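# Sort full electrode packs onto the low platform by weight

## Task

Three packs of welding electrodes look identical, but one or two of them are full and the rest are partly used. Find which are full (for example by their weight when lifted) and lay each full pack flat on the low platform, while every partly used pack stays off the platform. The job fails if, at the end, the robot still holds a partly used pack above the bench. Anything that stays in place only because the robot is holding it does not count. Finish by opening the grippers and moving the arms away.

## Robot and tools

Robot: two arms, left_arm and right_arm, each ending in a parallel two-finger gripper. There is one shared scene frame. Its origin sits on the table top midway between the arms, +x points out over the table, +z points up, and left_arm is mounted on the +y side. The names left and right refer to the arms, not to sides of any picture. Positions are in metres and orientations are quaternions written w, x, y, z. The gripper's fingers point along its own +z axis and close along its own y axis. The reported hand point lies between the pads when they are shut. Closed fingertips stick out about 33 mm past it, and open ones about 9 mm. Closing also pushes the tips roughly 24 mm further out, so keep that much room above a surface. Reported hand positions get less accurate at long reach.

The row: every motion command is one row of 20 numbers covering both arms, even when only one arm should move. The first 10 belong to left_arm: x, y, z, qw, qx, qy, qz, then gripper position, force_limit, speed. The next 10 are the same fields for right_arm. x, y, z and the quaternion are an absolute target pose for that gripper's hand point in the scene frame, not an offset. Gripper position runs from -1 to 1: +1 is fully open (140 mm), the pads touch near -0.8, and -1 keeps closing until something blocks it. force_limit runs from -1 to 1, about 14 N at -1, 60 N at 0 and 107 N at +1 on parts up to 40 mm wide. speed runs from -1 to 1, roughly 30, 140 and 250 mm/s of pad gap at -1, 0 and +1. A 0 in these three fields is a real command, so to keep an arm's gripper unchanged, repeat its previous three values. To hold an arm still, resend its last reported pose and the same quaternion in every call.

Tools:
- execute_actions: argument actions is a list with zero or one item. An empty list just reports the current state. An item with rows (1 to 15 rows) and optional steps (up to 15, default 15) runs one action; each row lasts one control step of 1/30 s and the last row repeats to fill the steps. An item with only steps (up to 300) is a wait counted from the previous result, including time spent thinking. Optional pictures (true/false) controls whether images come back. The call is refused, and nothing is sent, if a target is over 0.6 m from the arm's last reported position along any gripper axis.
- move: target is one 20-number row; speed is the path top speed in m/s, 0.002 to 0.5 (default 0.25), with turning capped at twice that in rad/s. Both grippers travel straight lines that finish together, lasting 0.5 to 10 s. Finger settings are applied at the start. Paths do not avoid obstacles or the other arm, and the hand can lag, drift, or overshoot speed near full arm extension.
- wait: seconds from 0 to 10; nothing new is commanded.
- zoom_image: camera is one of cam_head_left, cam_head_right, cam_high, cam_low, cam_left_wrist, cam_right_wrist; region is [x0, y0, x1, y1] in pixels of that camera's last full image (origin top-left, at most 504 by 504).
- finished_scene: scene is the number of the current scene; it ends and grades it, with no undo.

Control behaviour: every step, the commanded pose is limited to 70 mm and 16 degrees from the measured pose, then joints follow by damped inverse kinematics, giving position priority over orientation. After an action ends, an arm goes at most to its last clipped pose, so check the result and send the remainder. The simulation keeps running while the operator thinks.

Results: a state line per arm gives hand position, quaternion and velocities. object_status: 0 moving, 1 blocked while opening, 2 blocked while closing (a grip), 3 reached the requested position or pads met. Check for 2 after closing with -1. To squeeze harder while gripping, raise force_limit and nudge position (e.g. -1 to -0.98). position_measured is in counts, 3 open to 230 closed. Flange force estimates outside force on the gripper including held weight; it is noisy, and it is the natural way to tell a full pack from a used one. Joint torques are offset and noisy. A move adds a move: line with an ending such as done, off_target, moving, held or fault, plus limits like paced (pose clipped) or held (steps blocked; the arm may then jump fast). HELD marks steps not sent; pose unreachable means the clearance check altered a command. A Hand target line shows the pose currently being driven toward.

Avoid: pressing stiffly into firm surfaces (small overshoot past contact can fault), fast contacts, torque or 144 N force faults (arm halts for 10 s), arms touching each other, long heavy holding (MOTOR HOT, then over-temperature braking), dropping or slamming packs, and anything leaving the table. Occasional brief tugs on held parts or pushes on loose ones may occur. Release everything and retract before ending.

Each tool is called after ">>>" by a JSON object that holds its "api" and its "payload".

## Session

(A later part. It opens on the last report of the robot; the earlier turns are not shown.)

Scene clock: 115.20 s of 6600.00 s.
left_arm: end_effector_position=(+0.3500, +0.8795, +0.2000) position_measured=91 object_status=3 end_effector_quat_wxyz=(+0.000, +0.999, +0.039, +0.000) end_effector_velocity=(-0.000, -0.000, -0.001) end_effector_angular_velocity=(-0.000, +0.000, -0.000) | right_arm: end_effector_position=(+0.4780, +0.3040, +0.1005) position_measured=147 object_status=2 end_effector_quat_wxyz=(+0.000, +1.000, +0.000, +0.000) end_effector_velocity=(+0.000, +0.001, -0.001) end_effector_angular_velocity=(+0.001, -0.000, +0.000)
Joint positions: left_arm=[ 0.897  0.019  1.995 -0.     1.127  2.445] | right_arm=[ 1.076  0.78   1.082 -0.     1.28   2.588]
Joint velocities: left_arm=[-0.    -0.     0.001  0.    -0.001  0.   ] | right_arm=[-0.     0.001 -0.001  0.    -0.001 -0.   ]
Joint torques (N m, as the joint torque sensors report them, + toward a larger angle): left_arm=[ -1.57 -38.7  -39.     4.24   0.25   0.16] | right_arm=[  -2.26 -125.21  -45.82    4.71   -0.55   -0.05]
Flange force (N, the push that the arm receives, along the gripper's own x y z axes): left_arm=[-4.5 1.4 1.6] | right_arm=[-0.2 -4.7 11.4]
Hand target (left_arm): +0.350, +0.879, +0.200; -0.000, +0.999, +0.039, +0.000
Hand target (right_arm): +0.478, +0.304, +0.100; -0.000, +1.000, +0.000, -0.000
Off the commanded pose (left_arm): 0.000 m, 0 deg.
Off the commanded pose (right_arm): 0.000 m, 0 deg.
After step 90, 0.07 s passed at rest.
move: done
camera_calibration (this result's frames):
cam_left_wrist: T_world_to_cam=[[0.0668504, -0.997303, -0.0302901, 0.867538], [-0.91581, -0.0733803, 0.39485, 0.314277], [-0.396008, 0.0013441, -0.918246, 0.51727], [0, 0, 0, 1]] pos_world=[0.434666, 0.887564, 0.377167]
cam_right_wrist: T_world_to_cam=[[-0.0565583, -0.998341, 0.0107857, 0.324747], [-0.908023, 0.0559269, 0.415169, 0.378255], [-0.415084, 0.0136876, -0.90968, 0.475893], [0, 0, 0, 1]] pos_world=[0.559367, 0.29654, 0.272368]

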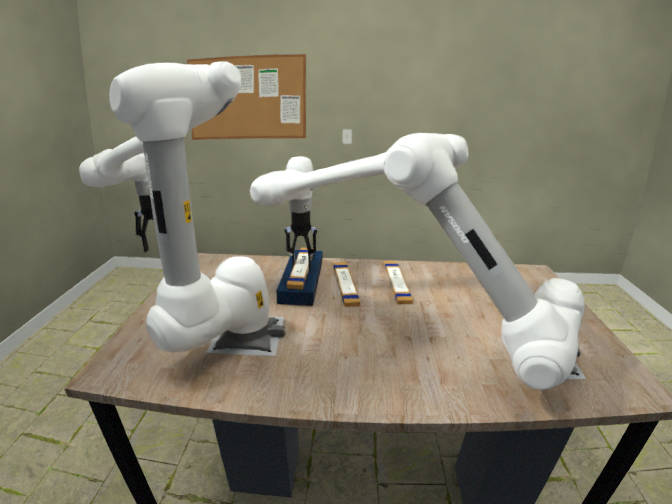

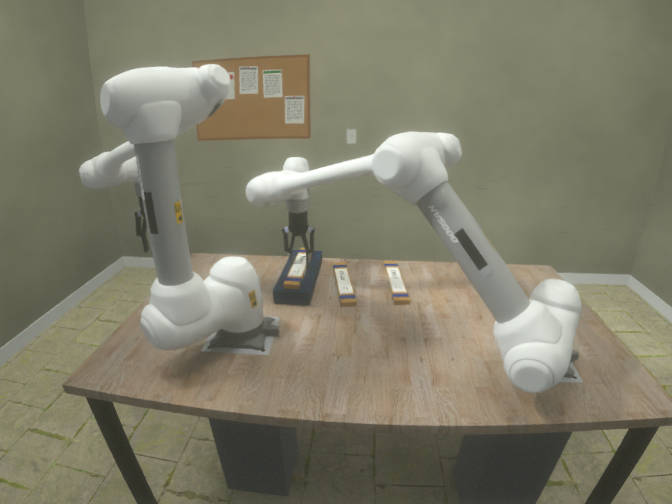

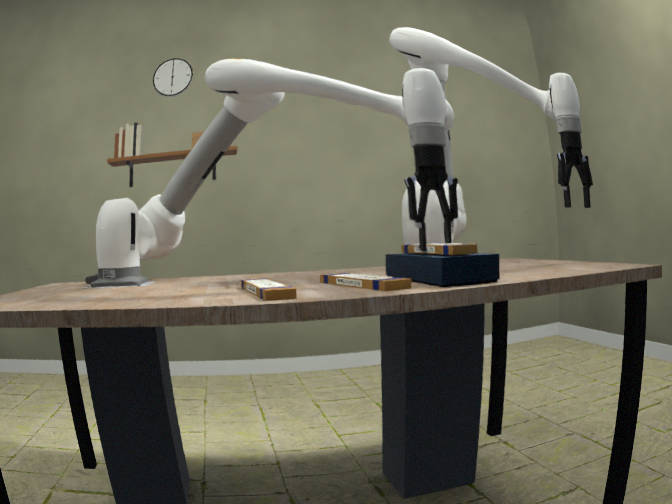

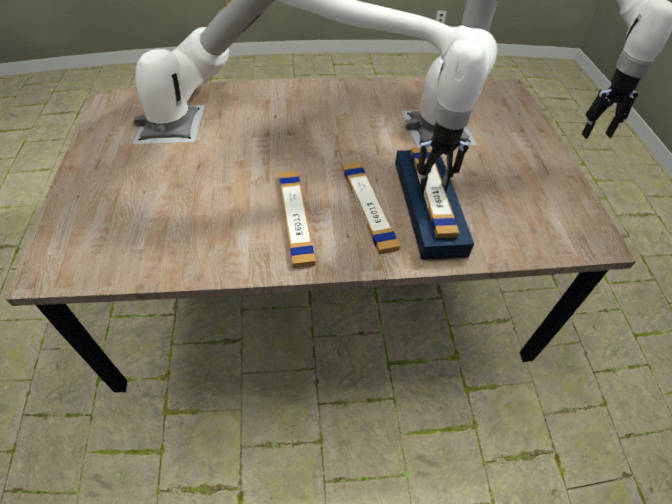

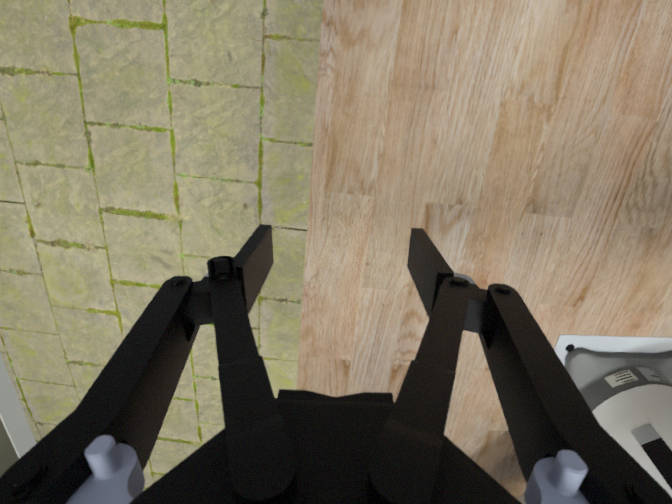

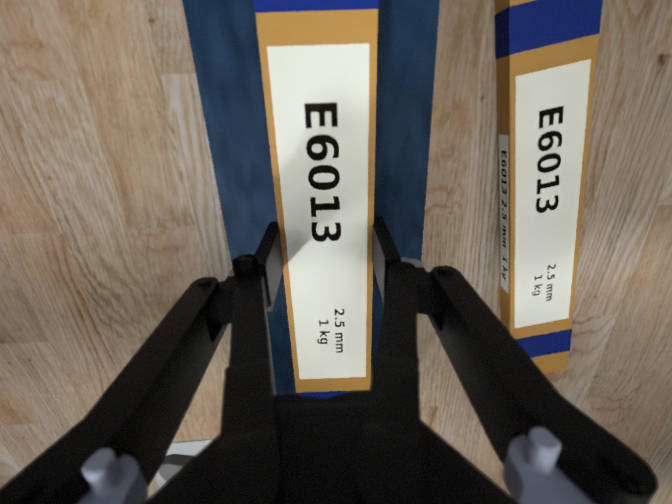

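Gap about 2–3 mm. Down 1.3 mm.

>>> {"api": "execute_actions", "payload": {"actions": [{"rows":[[0.35,0.8795,0.2,0,0.9992,0.039,0,0.3,0,0.5,0.478,0.304,0.0992,0,1,0,0,-1,0.4,-0.3]],"steps":10}]}}

>>> {"api": "zoom_image", "payload": {"camera": "cam_high", "region": [395,225,485,275]}}

Scene clock: 119.17 s of 6600.00 s.
left_arm: end_effector_position=(+0.3500, +0.8795, +0.2000) position_measured=91 object_status=3 end_effector_quat_wxyz=(+0.000, +0.999, +0.039, +0.000) end_effector_velocity=(-0.000, +0.001, +0.000) end_effector_angular_velocity=(+0.001, +0.000, +0.001) | right_arm: end_effector_position=(+0.4780, +0.3041, +0.0993) position_measured=147 object_status=2 end_effector_quat_wxyz=(-0.000, +1.000, -0.000, +0.000) end_effector_velocity=(-0.001, -0.001, -0.003) end_effector_angular_velocity=(-0.004, +0.002, +0.000)
Joint positions: left_arm=[ 0.897  0.019  1.995 -0.     1.127  2.445] | right_arm=[1.076 0.78  1.083 0.    1.278 2.588]
Joint velocities: left_arm=[ 0.001 -0.    -0.001  0.001  0.    -0.   ] | right_arm=[ 0.     0.003  0.001 -0.     0.002  0.   ]
Joint torques (N m, as the joint torque sensors report them, + toward a larger angle): left_arm=[ -1.06 -39.01 -39.3    3.96   0.39   0.11] | right_arm=[  -2.13 -125.54  -47.92    4.45   -0.03   -0.25]
Flange force (N, the push that the arm receives, along the gripper's own x y z axes): left_arm=[-4.0 1.7 2.1] | right_arm=[-3.2 0.8 14.7]
Hand target (left_arm): +0.350, +0.879, +0.200; -0.000, +0.999, +0.039, +0.000
Hand target (right_arm): +0.478, +0.304, +0.099; +0.000, +1.000, +0.000, -0.000
Off the commanded pose (left_arm): 0.000 m, 0 deg.
Off the commanded pose (right_arm): 0.000 m, 0 deg.
Steps of this call (steps 1 to 90: nothing new was sent; then 0.63 s passed at rest; steps 91 to 100: all 10 steps of this action). Readings (end_effector_position | what the end effector reports):
91: left_arm (+0.3500, +0.8795, +0.2000) | right_arm (+0.4780, +0.3040, +0.1005) | left_arm position_measured=91 object_status=3 | right_arm position_measured=147 object_status=2
92: left_arm (+0.3500, +0.8795, +0.2000) | right_arm (+0.4781, +0.3041, +0.1003) | left_arm position_measured=91 object_status=3 | right_arm position_measured=147 object_status=2
94: left_arm (+0.3500, +0.8795, +0.2000) | right_arm (+0.4782, +0.3043, +0.0998) | left_arm position_measured=91 object_status=3 | right_arm position_measured=147 object_status=2
98: left_arm (+0.3500, +0.8795, +0.2000) | right_arm (+0.4781, +0.3041, +0.0994) | left_arm position_measured=91 object_status=3 | right_arm position_measured=147 object_status=2
100: the state above
camera_calibration (this result's frames):
cam_left_wrist: T_world_to_cam=[[0.0668508, -0.997303, -0.0302903, 0.867538], [-0.915811, -0.0733807, 0.39485, 0.314278], [-0.396008, 0.00134418, -0.918246, 0.51727], [0, 0, 0, 1]] pos_world=[0.434666, 0.887565, 0.377167]
cam_right_wrist: T_world_to_cam=[[-0.0565925, -0.998341, 0.0106211, 0.324888], [-0.908013, 0.0558893, 0.415198, 0.378788], [-0.415103, 0.013853, -0.909669, 0.474709], [0, 0, 0, 1]] pos_world=[0.559384, 0.296603, 0.271105]

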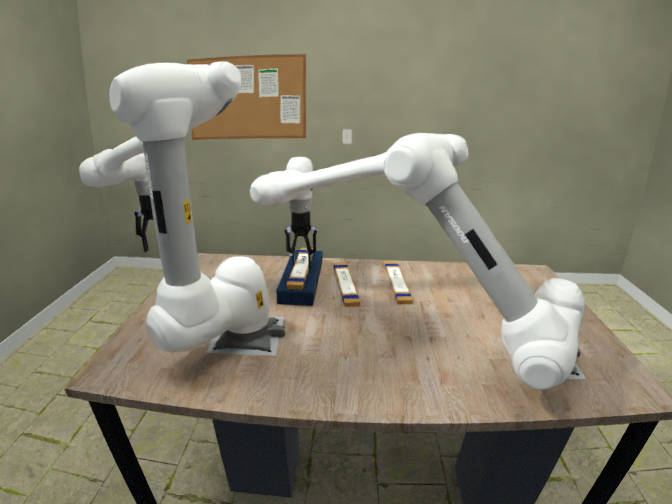

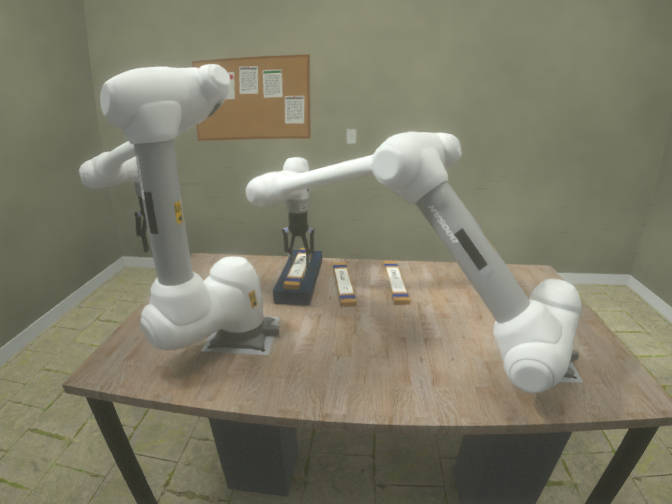

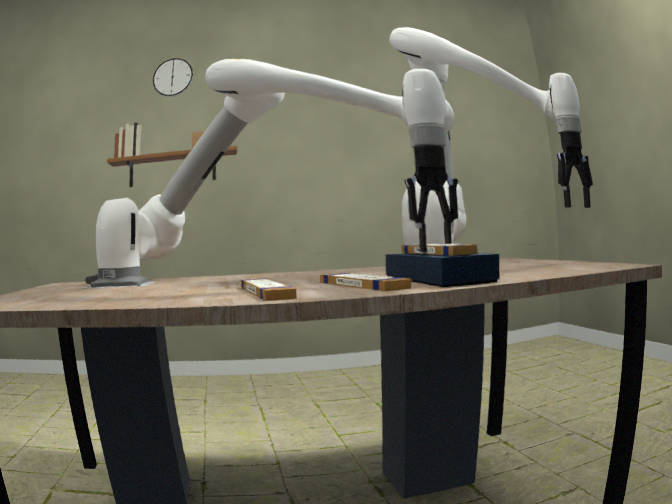

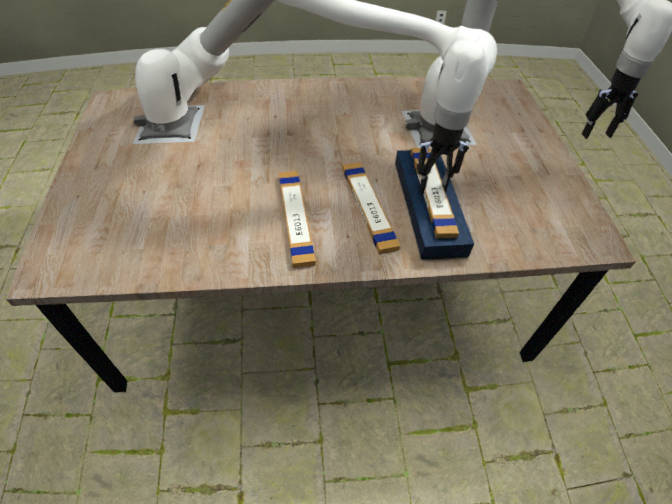

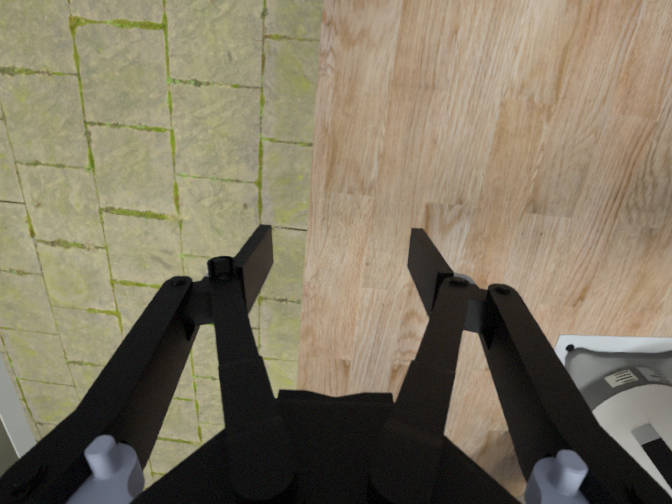

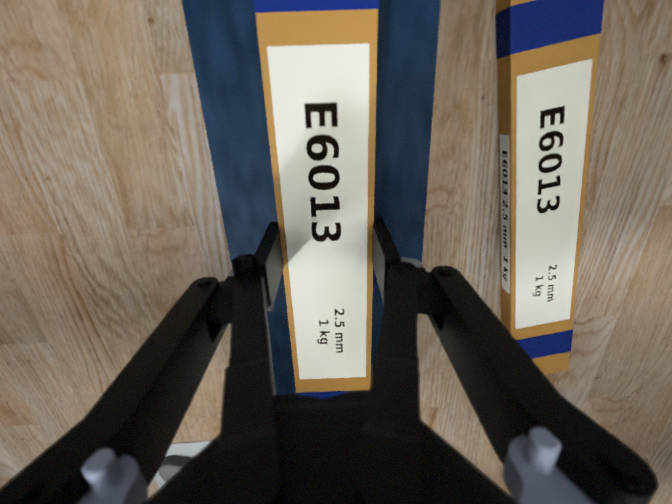

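Region (395, 225, 485, 275) of cam_high's 672x504 image, scaled by 5.600, with more detail than that image has.

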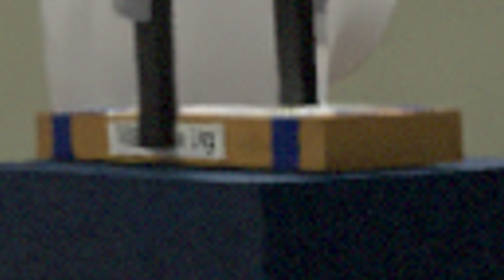

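About 1 mm left. Down 0.6 mm, release, retreat.

>>> {"api": "execute_actions", "payload": {"actions": [{"rows":[[0.35,0.8795,0.2,0,0.9992,0.039,0,0.3,0,0.5,0.478,0.304,0.0986,0,1,0,0,-1,0.4,-0.3]],"steps":8}], "pictures": false}}

>>> {"api": "execute_actions", "payload": {"actions": [{"rows":[[0.35,0.8795,0.2,0,0.9992,0.039,0,0.3,0,0.5,0.478,0.304,0.0986,0,1,0,0,0.3,0,0.3]],"steps":7}], "pictures": false}}

>>> {"api": "move", "payload": {"target": [0.35,0.8795,0.2,0,0.9992,0.039,0,0.3,0,0.5,0.478,0.304,0.135,0,1,0,0,0.3,0,0.3], "speed": 0.15}}

>>> {"api": "move", "payload": {"target": [0.35,0.8795,0.2,0,0.9992,0.039,0,0.3,0,0.5,0.43,-0.28,0.25,0,1,0,0,0.3,0,0.3], "speed": 0.35}}

Scene clock: 125.40 s of 6600.00 s.
left_arm: end_effector_position=(+0.3500, +0.8795, +0.2000) position_measured=91 object_status=3 end_effector_quat_wxyz=(+0.000, +0.999, +0.039, +0.000) end_effector_velocity=(-0.001, -0.000, -0.000) end_effector_angular_velocity=(-0.001, +0.000, +0.001) | right_arm: end_effector_position=(+0.4780, +0.3040, +0.0986) position_measured=147 object_status=2 end_effector_quat_wxyz=(-0.000, +1.000, -0.000, -0.000) end_effector_velocity=(+0.000, +0.000, -0.000) end_effector_angular_velocity=(+0.001, +0.000, -0.000)
Joint positions: left_arm=[ 0.897  0.019  1.995 -0.     1.127  2.445] | right_arm=[1.076 0.781 1.084 0.    1.277 2.588]
Joint velocities: left_arm=[ 0.001 -0.     0.001 -0.    -0.    -0.   ] | right_arm=[-0.001  0.    -0.     0.001 -0.001 -0.   ]
Joint torques (N m, as the joint torque sensors report them, + toward a larger angle): left_arm=[ -0.34 -38.65 -39.32   4.02   0.58   0.11] | right_arm=[  -1.18 -125.11  -46.85    4.46   -0.22    0.16]
Flange force (N, the push that the arm receives, along the gripper's own x y z axes): left_arm=[-3.1 3.3 2.4] | right_arm=[-0.5 -0.6 12.7]
Hand target (left_arm): +0.350, +0.879, +0.200; -0.000, +0.999, +0.039, +0.000
Hand target (right_arm): +0.478, +0.304, +0.099; -0.000, +1.000, +0.000, -0.000
Off the commanded pose (left_arm): 0.000 m, 0 deg.
Off the commanded pose (right_arm): 0.000 m, 0 deg.
Steps of this call (steps 1 to 90: nothing new was sent; then 2.97 s passed at rest; steps 91 to 98: all 8 steps of this action). Readings (end_effector_position | what the end effector reports):
91: left_arm (+0.3500, +0.8795, +0.2000) | right_arm (+0.4780, +0.3040, +0.0992) | left_arm position_measured=91 object_status=3 | right_arm position_measured=147 object_status=2
92: left_arm (+0.3500, +0.8795, +0.2000) | right_arm (+0.4780, +0.3040, +0.0991) | left_arm position_measured=91 object_status=3 | right_arm position_measured=147 object_status=2
94: left_arm (+0.3500, +0.8795, +0.2000) | right_arm (+0.4780, +0.3040, +0.0987) | left_arm position_measured=91 object_status=3 | right_arm position_measured=147 object_status=2
98: the state above

Scene clock: 125.63 s of 6600.00 s.
left_arm: end_effector_position=(+0.3500, +0.8795, +0.2000) position_measured=91 object_status=3 end_effector_quat_wxyz=(+0.000, +0.999, +0.039, +0.000) end_effector_velocity=(-0.000, -0.000, +0.000) end_effector_angular_velocity=(-0.000, +0.001, -0.000) | right_arm: end_effector_position=(+0.4780, +0.3040, +0.0986) position_measured=98 object_status=0 end_effector_quat_wxyz=(+0.000, +1.000, +0.000, -0.000) end_effector_velocity=(-0.001, -0.000, +0.000) end_effector_angular_velocity=(-0.001, +0.003, -0.001)
Joint positions: left_arm=[ 0.897  0.019  1.995 -0.     1.127  2.445] | right_arm=[1.076 0.781 1.084 0.    1.277 2.588]
Joint velocities: left_arm=[-0.    -0.     0.     0.     0.001  0.   ] | right_arm=[-0.     0.    -0.     0.002  0.002  0.   ]
Joint torques (N m, as the joint torque sensors report them, + toward a larger angle): left_arm=[ -1.9  -38.68 -39.32   4.14   0.26   0.09] | right_arm=[  -0.5  -120.99  -41.79    4.93   -0.06   -0.01]
Flange force (N, the push that the arm receives, along the gripper's own x y z axes): left_arm=[-5.2 1.2 1.9] | right_arm=[3.0 -6.7 4.0]
Hand target (left_arm): +0.350, +0.879, +0.200; -0.000, +0.999, +0.039, +0.000
Hand target (right_arm): +0.478, +0.304, +0.099; -0.000, +1.000, +0.000, -0.000
Off the commanded pose (left_arm): 0.000 m, 0 deg.
Off the commanded pose (right_arm): 0.000 m, 0 deg.
Steps of this call (steps 1 to 7: all 7 steps of this action). Readings (end_effector_position | what the end effector reports):
1: left_arm (+0.3500, +0.8795, +0.2000) | right_arm (+0.4780, +0.3040, +0.0986) | left_arm position_measured=91 object_status=3 | right_arm position_measured=147 object_status=0
2: left_arm (+0.3500, +0.8795, +0.2000) | right_arm (+0.4780, +0.3040, +0.0986) | left_arm position_measured=91 object_status=3 | right_arm position_measured=147 object_status=0
4: left_arm (+0.3500, +0.8795, +0.2000) | right_arm (+0.4780, +0.3040, +0.0986) | left_arm position_measured=91 object_status=3 | right_arm position_measured=127 object_status=0
7: the state above

Scene clock: 126.63 s of 6600.00 s.
left_arm: end_effector_position=(+0.3500, +0.8795, +0.2000) position_measured=91 object_status=3 end_effector_quat_wxyz=(+0.000, +0.999, +0.039, +0.000) end_effector_velocity=(+0.001, -0.000, +0.001) end_effector_angular_velocity=(+0.000, -0.001, -0.001) | right_arm: end_effector_position=(+0.4780, +0.3040, +0.1349) position_measured=91 object_status=3 end_effector_quat_wxyz=(+0.000, +1.000, -0.000, -0.000) end_effector_velocity=(+0.000, +0.000, +0.002) end_effector_angular_velocity=(+0.001, -0.001, +0.000)
Joint positions: left_arm=[ 0.897  0.019  1.995 -0.     1.127  2.445] | right_arm=[1.076 0.763 1.048 0.    1.33  2.588]
Joint velocities: left_arm=[-0.001 -0.    -0.001 -0.001  0.    -0.   ] | right_arm=[ 0.    -0.001 -0.002 -0.     0.001 -0.   ]
Joint torques (N m, as the joint torque sensors report them, + toward a larger angle): left_arm=[  1.93 -39.2  -39.58   4.21   0.53   0.  ] | right_arm=[  -3.37 -114.3   -43.56    4.67   -0.01   -0.18]
Flange force (N, the push that the arm receives, along the gripper's own x y z axes): left_arm=[0.6 5.7 2.7] | right_arm=[-6.0 3.2 4.3]
Hand target (left_arm): +0.350, +0.879, +0.200; -0.000, +0.999, +0.039, +0.000
Hand target (right_arm): +0.478, +0.304, +0.135; +0.000, +1.000, -0.000, +0.000
Off the commanded pose (left_arm): 0.000 m, 0 deg.
Off the commanded pose (right_arm): 0.000 m, 0 deg.
move: done
camera_calibration (this result's frames):
cam_left_wrist: T_world_to_cam=[[0.0668508, -0.997303, -0.0302906, 0.867538], [-0.915811, -0.0733808, 0.39485, 0.314278], [-0.396008, 0.0013444, -0.918246, 0.51727], [0, 0, 0, 1]] pos_world=[0.434666, 0.887565, 0.377167]
cam_right_wrist: T_world_to_cam=[[-0.0566312, -0.998337, 0.0107857, 0.324457], [-0.90797, 0.0559916, 0.415278, 0.363905], [-0.415192, 0.0137246, -0.90963, 0.507174], [0, 0, 0, 1]] pos_world=[0.559363, 0.296581, 0.30672]

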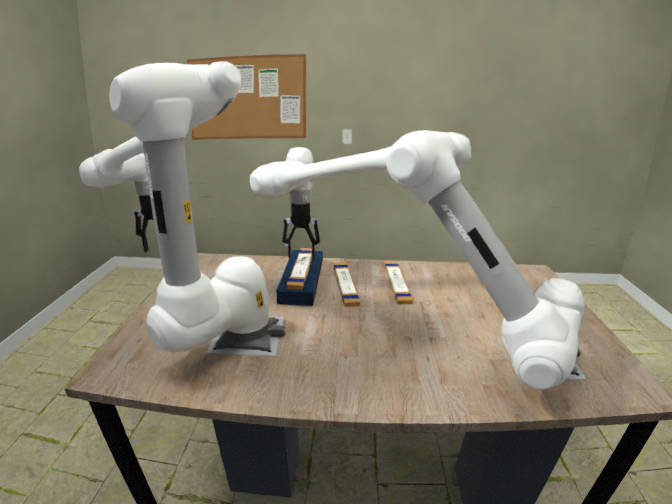

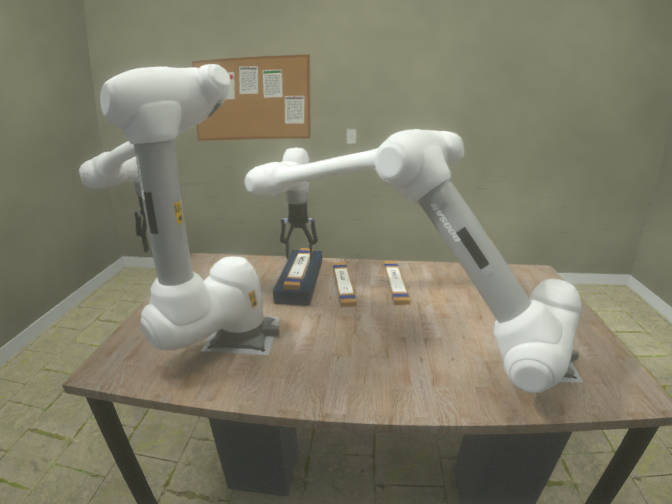

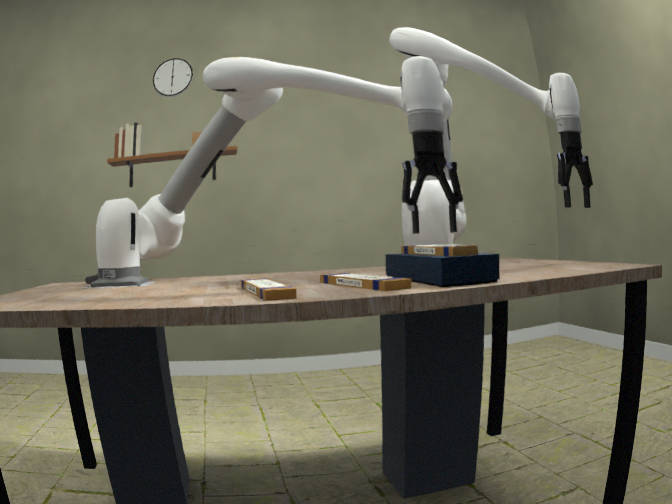

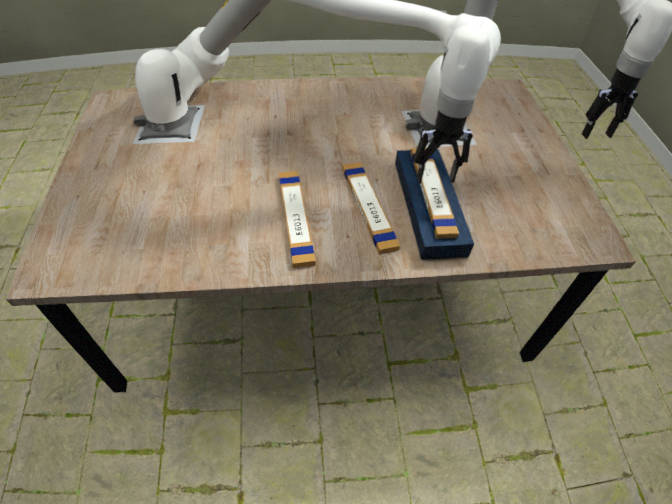

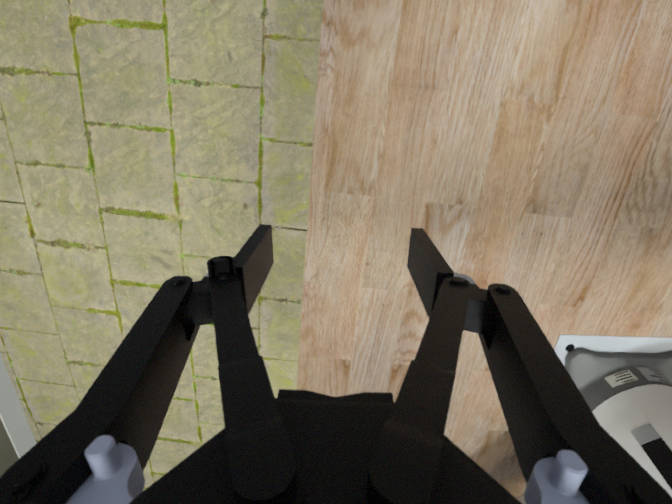

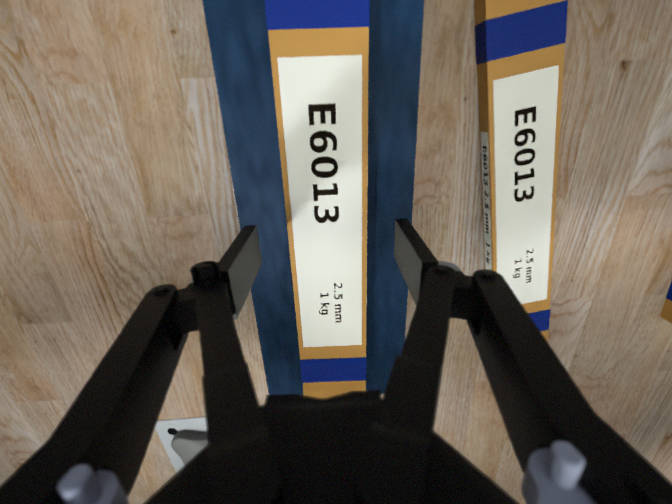

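Scene clock: 128.87 s of 6600.00 s.
left_arm: end_effector_position=(+0.3500, +0.8795, +0.2000) position_measured=91 object_status=3 end_effector_quat_wxyz=(+0.000, +0.999, +0.039, +0.000) end_effector_velocity=(+0.000, +0.000, +0.000) end_effector_angular_velocity=(+0.001, -0.001, +0.000) | right_arm: end_effector_position=(+0.4295, -0.2799, +0.2505) position_measured=91 object_status=3 end_effector_quat_wxyz=(-0.000, +1.000, +0.000, -0.000) end_effector_velocity=(-0.000, -0.000, +0.001) end_effector_angular_velocity=(+0.002, -0.002, +0.000)
Joint positions: left_arm=[ 0.897  0.019  1.995 -0.     1.127  2.445] | right_arm=[ 0.532 -0.035  1.951  0.     1.226  2.044]
Joint velocities: left_arm=[ 0. -0. -0. -0. -0.  0.] | right_arm=[-0.001 -0.002  0.001  0.001 -0.001 -0.002]
Joint torques (N m, as the joint torque sensors report them, + toward a larger angle): left_arm=[ -0.15 -38.58 -39.82   4.06   0.7    0.26] | right_arm=[ -2.54 -35.23 -39.78   4.76  -0.37   0.22]
Flange force (N, the push that the arm receives, along the gripper's own x y z axes): left_arm=[-3.0 4.4 3.2] | right_arm=[-4.1 -3.4 -0.2]
Hand target (left_arm): +0.350, +0.879, +0.200; -0.000, +0.999, +0.039, +0.000
Hand target (right_arm): +0.430, -0.280, +0.251; -0.000, +1.000, +0.000, -0.000
Off the commanded pose (left_arm): 0.000 m, 0 deg.
Off the commanded pose (right_arm): 0.001 m, 0 deg.
move: done
camera_calibration (this result's frames):
cam_left_wrist: T_world_to_cam=[[0.066851, -0.997303, -0.0302903, 0.867538], [-0.915811, -0.0733809, 0.39485, 0.314278], [-0.396008, 0.00134414, -0.918246, 0.51727], [0, 0, 0, 1]] pos_world=[0.434666, 0.887565, 0.377167]
cam_right_wrist: T_world_to_cam=[[-0.0564978, -0.998346, 0.0106637, -0.262553], [-0.907669, 0.0558093, 0.41596, 0.30424], [-0.415867, 0.0138217, -0.90932, 0.600502], [0, 0, 0, 1]] pos_world=[0.511044, -0.287398, 0.422297]

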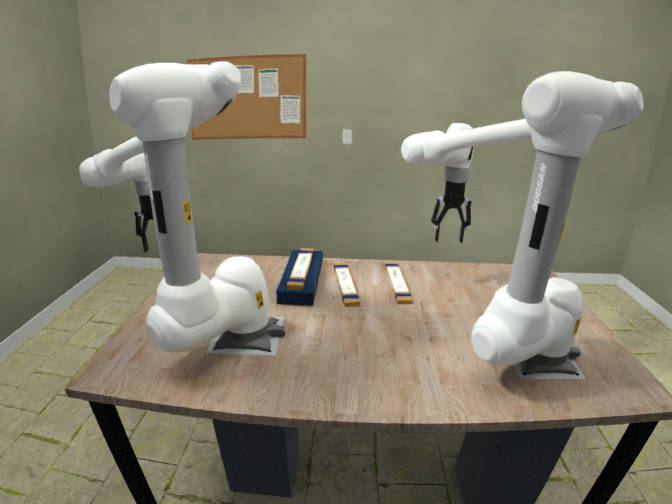

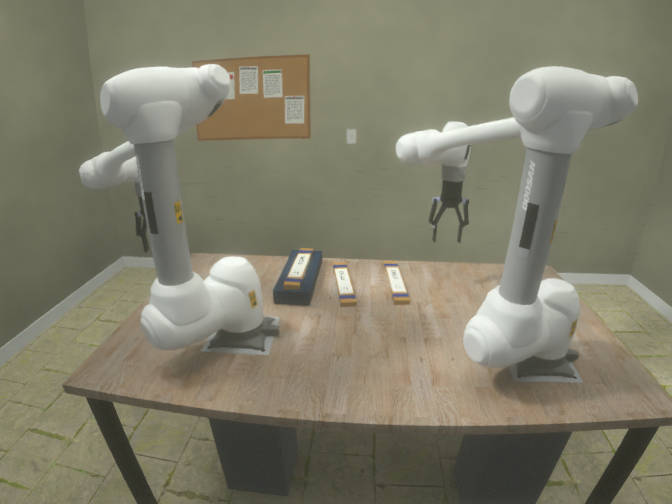

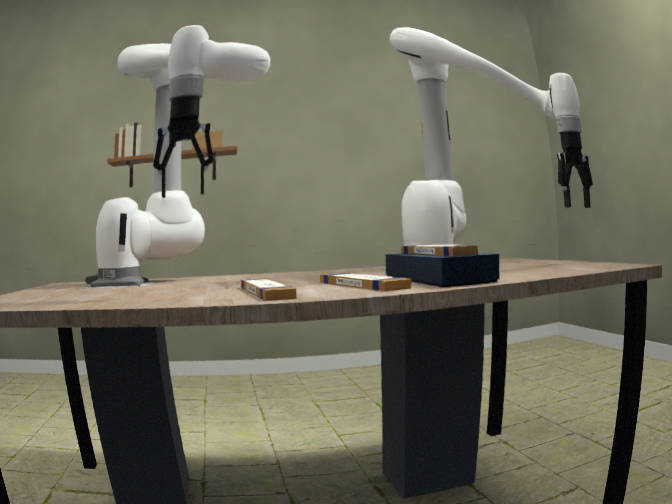

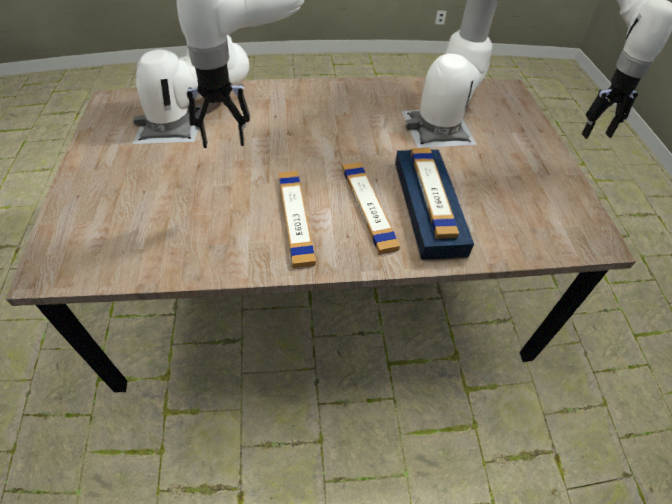

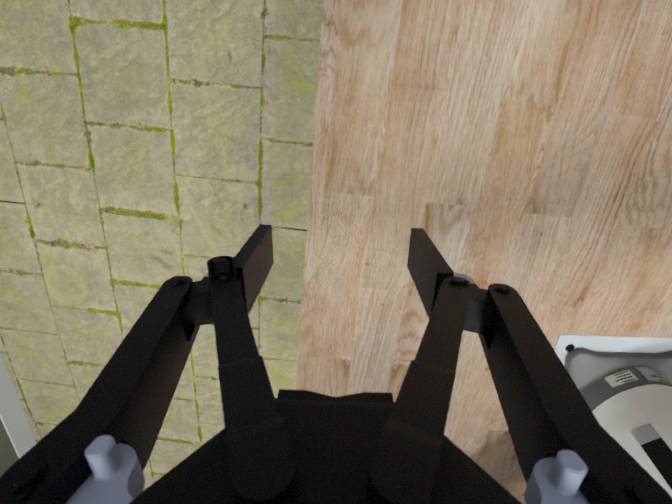

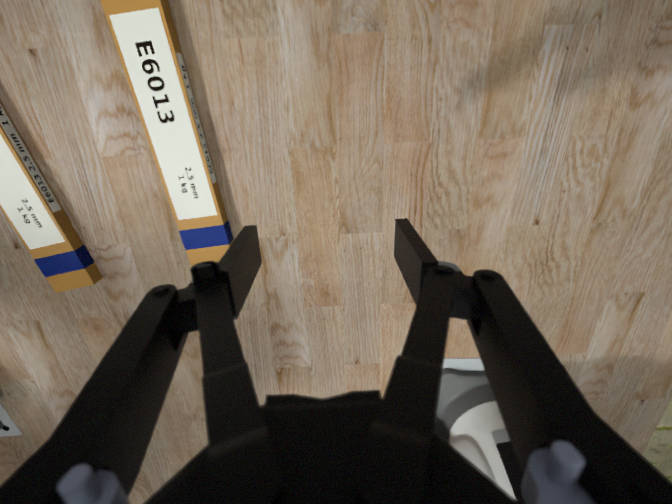

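>>> {"api": "finished_scene", "payload": {"scene": 2}}

The scene is finished: the task was done.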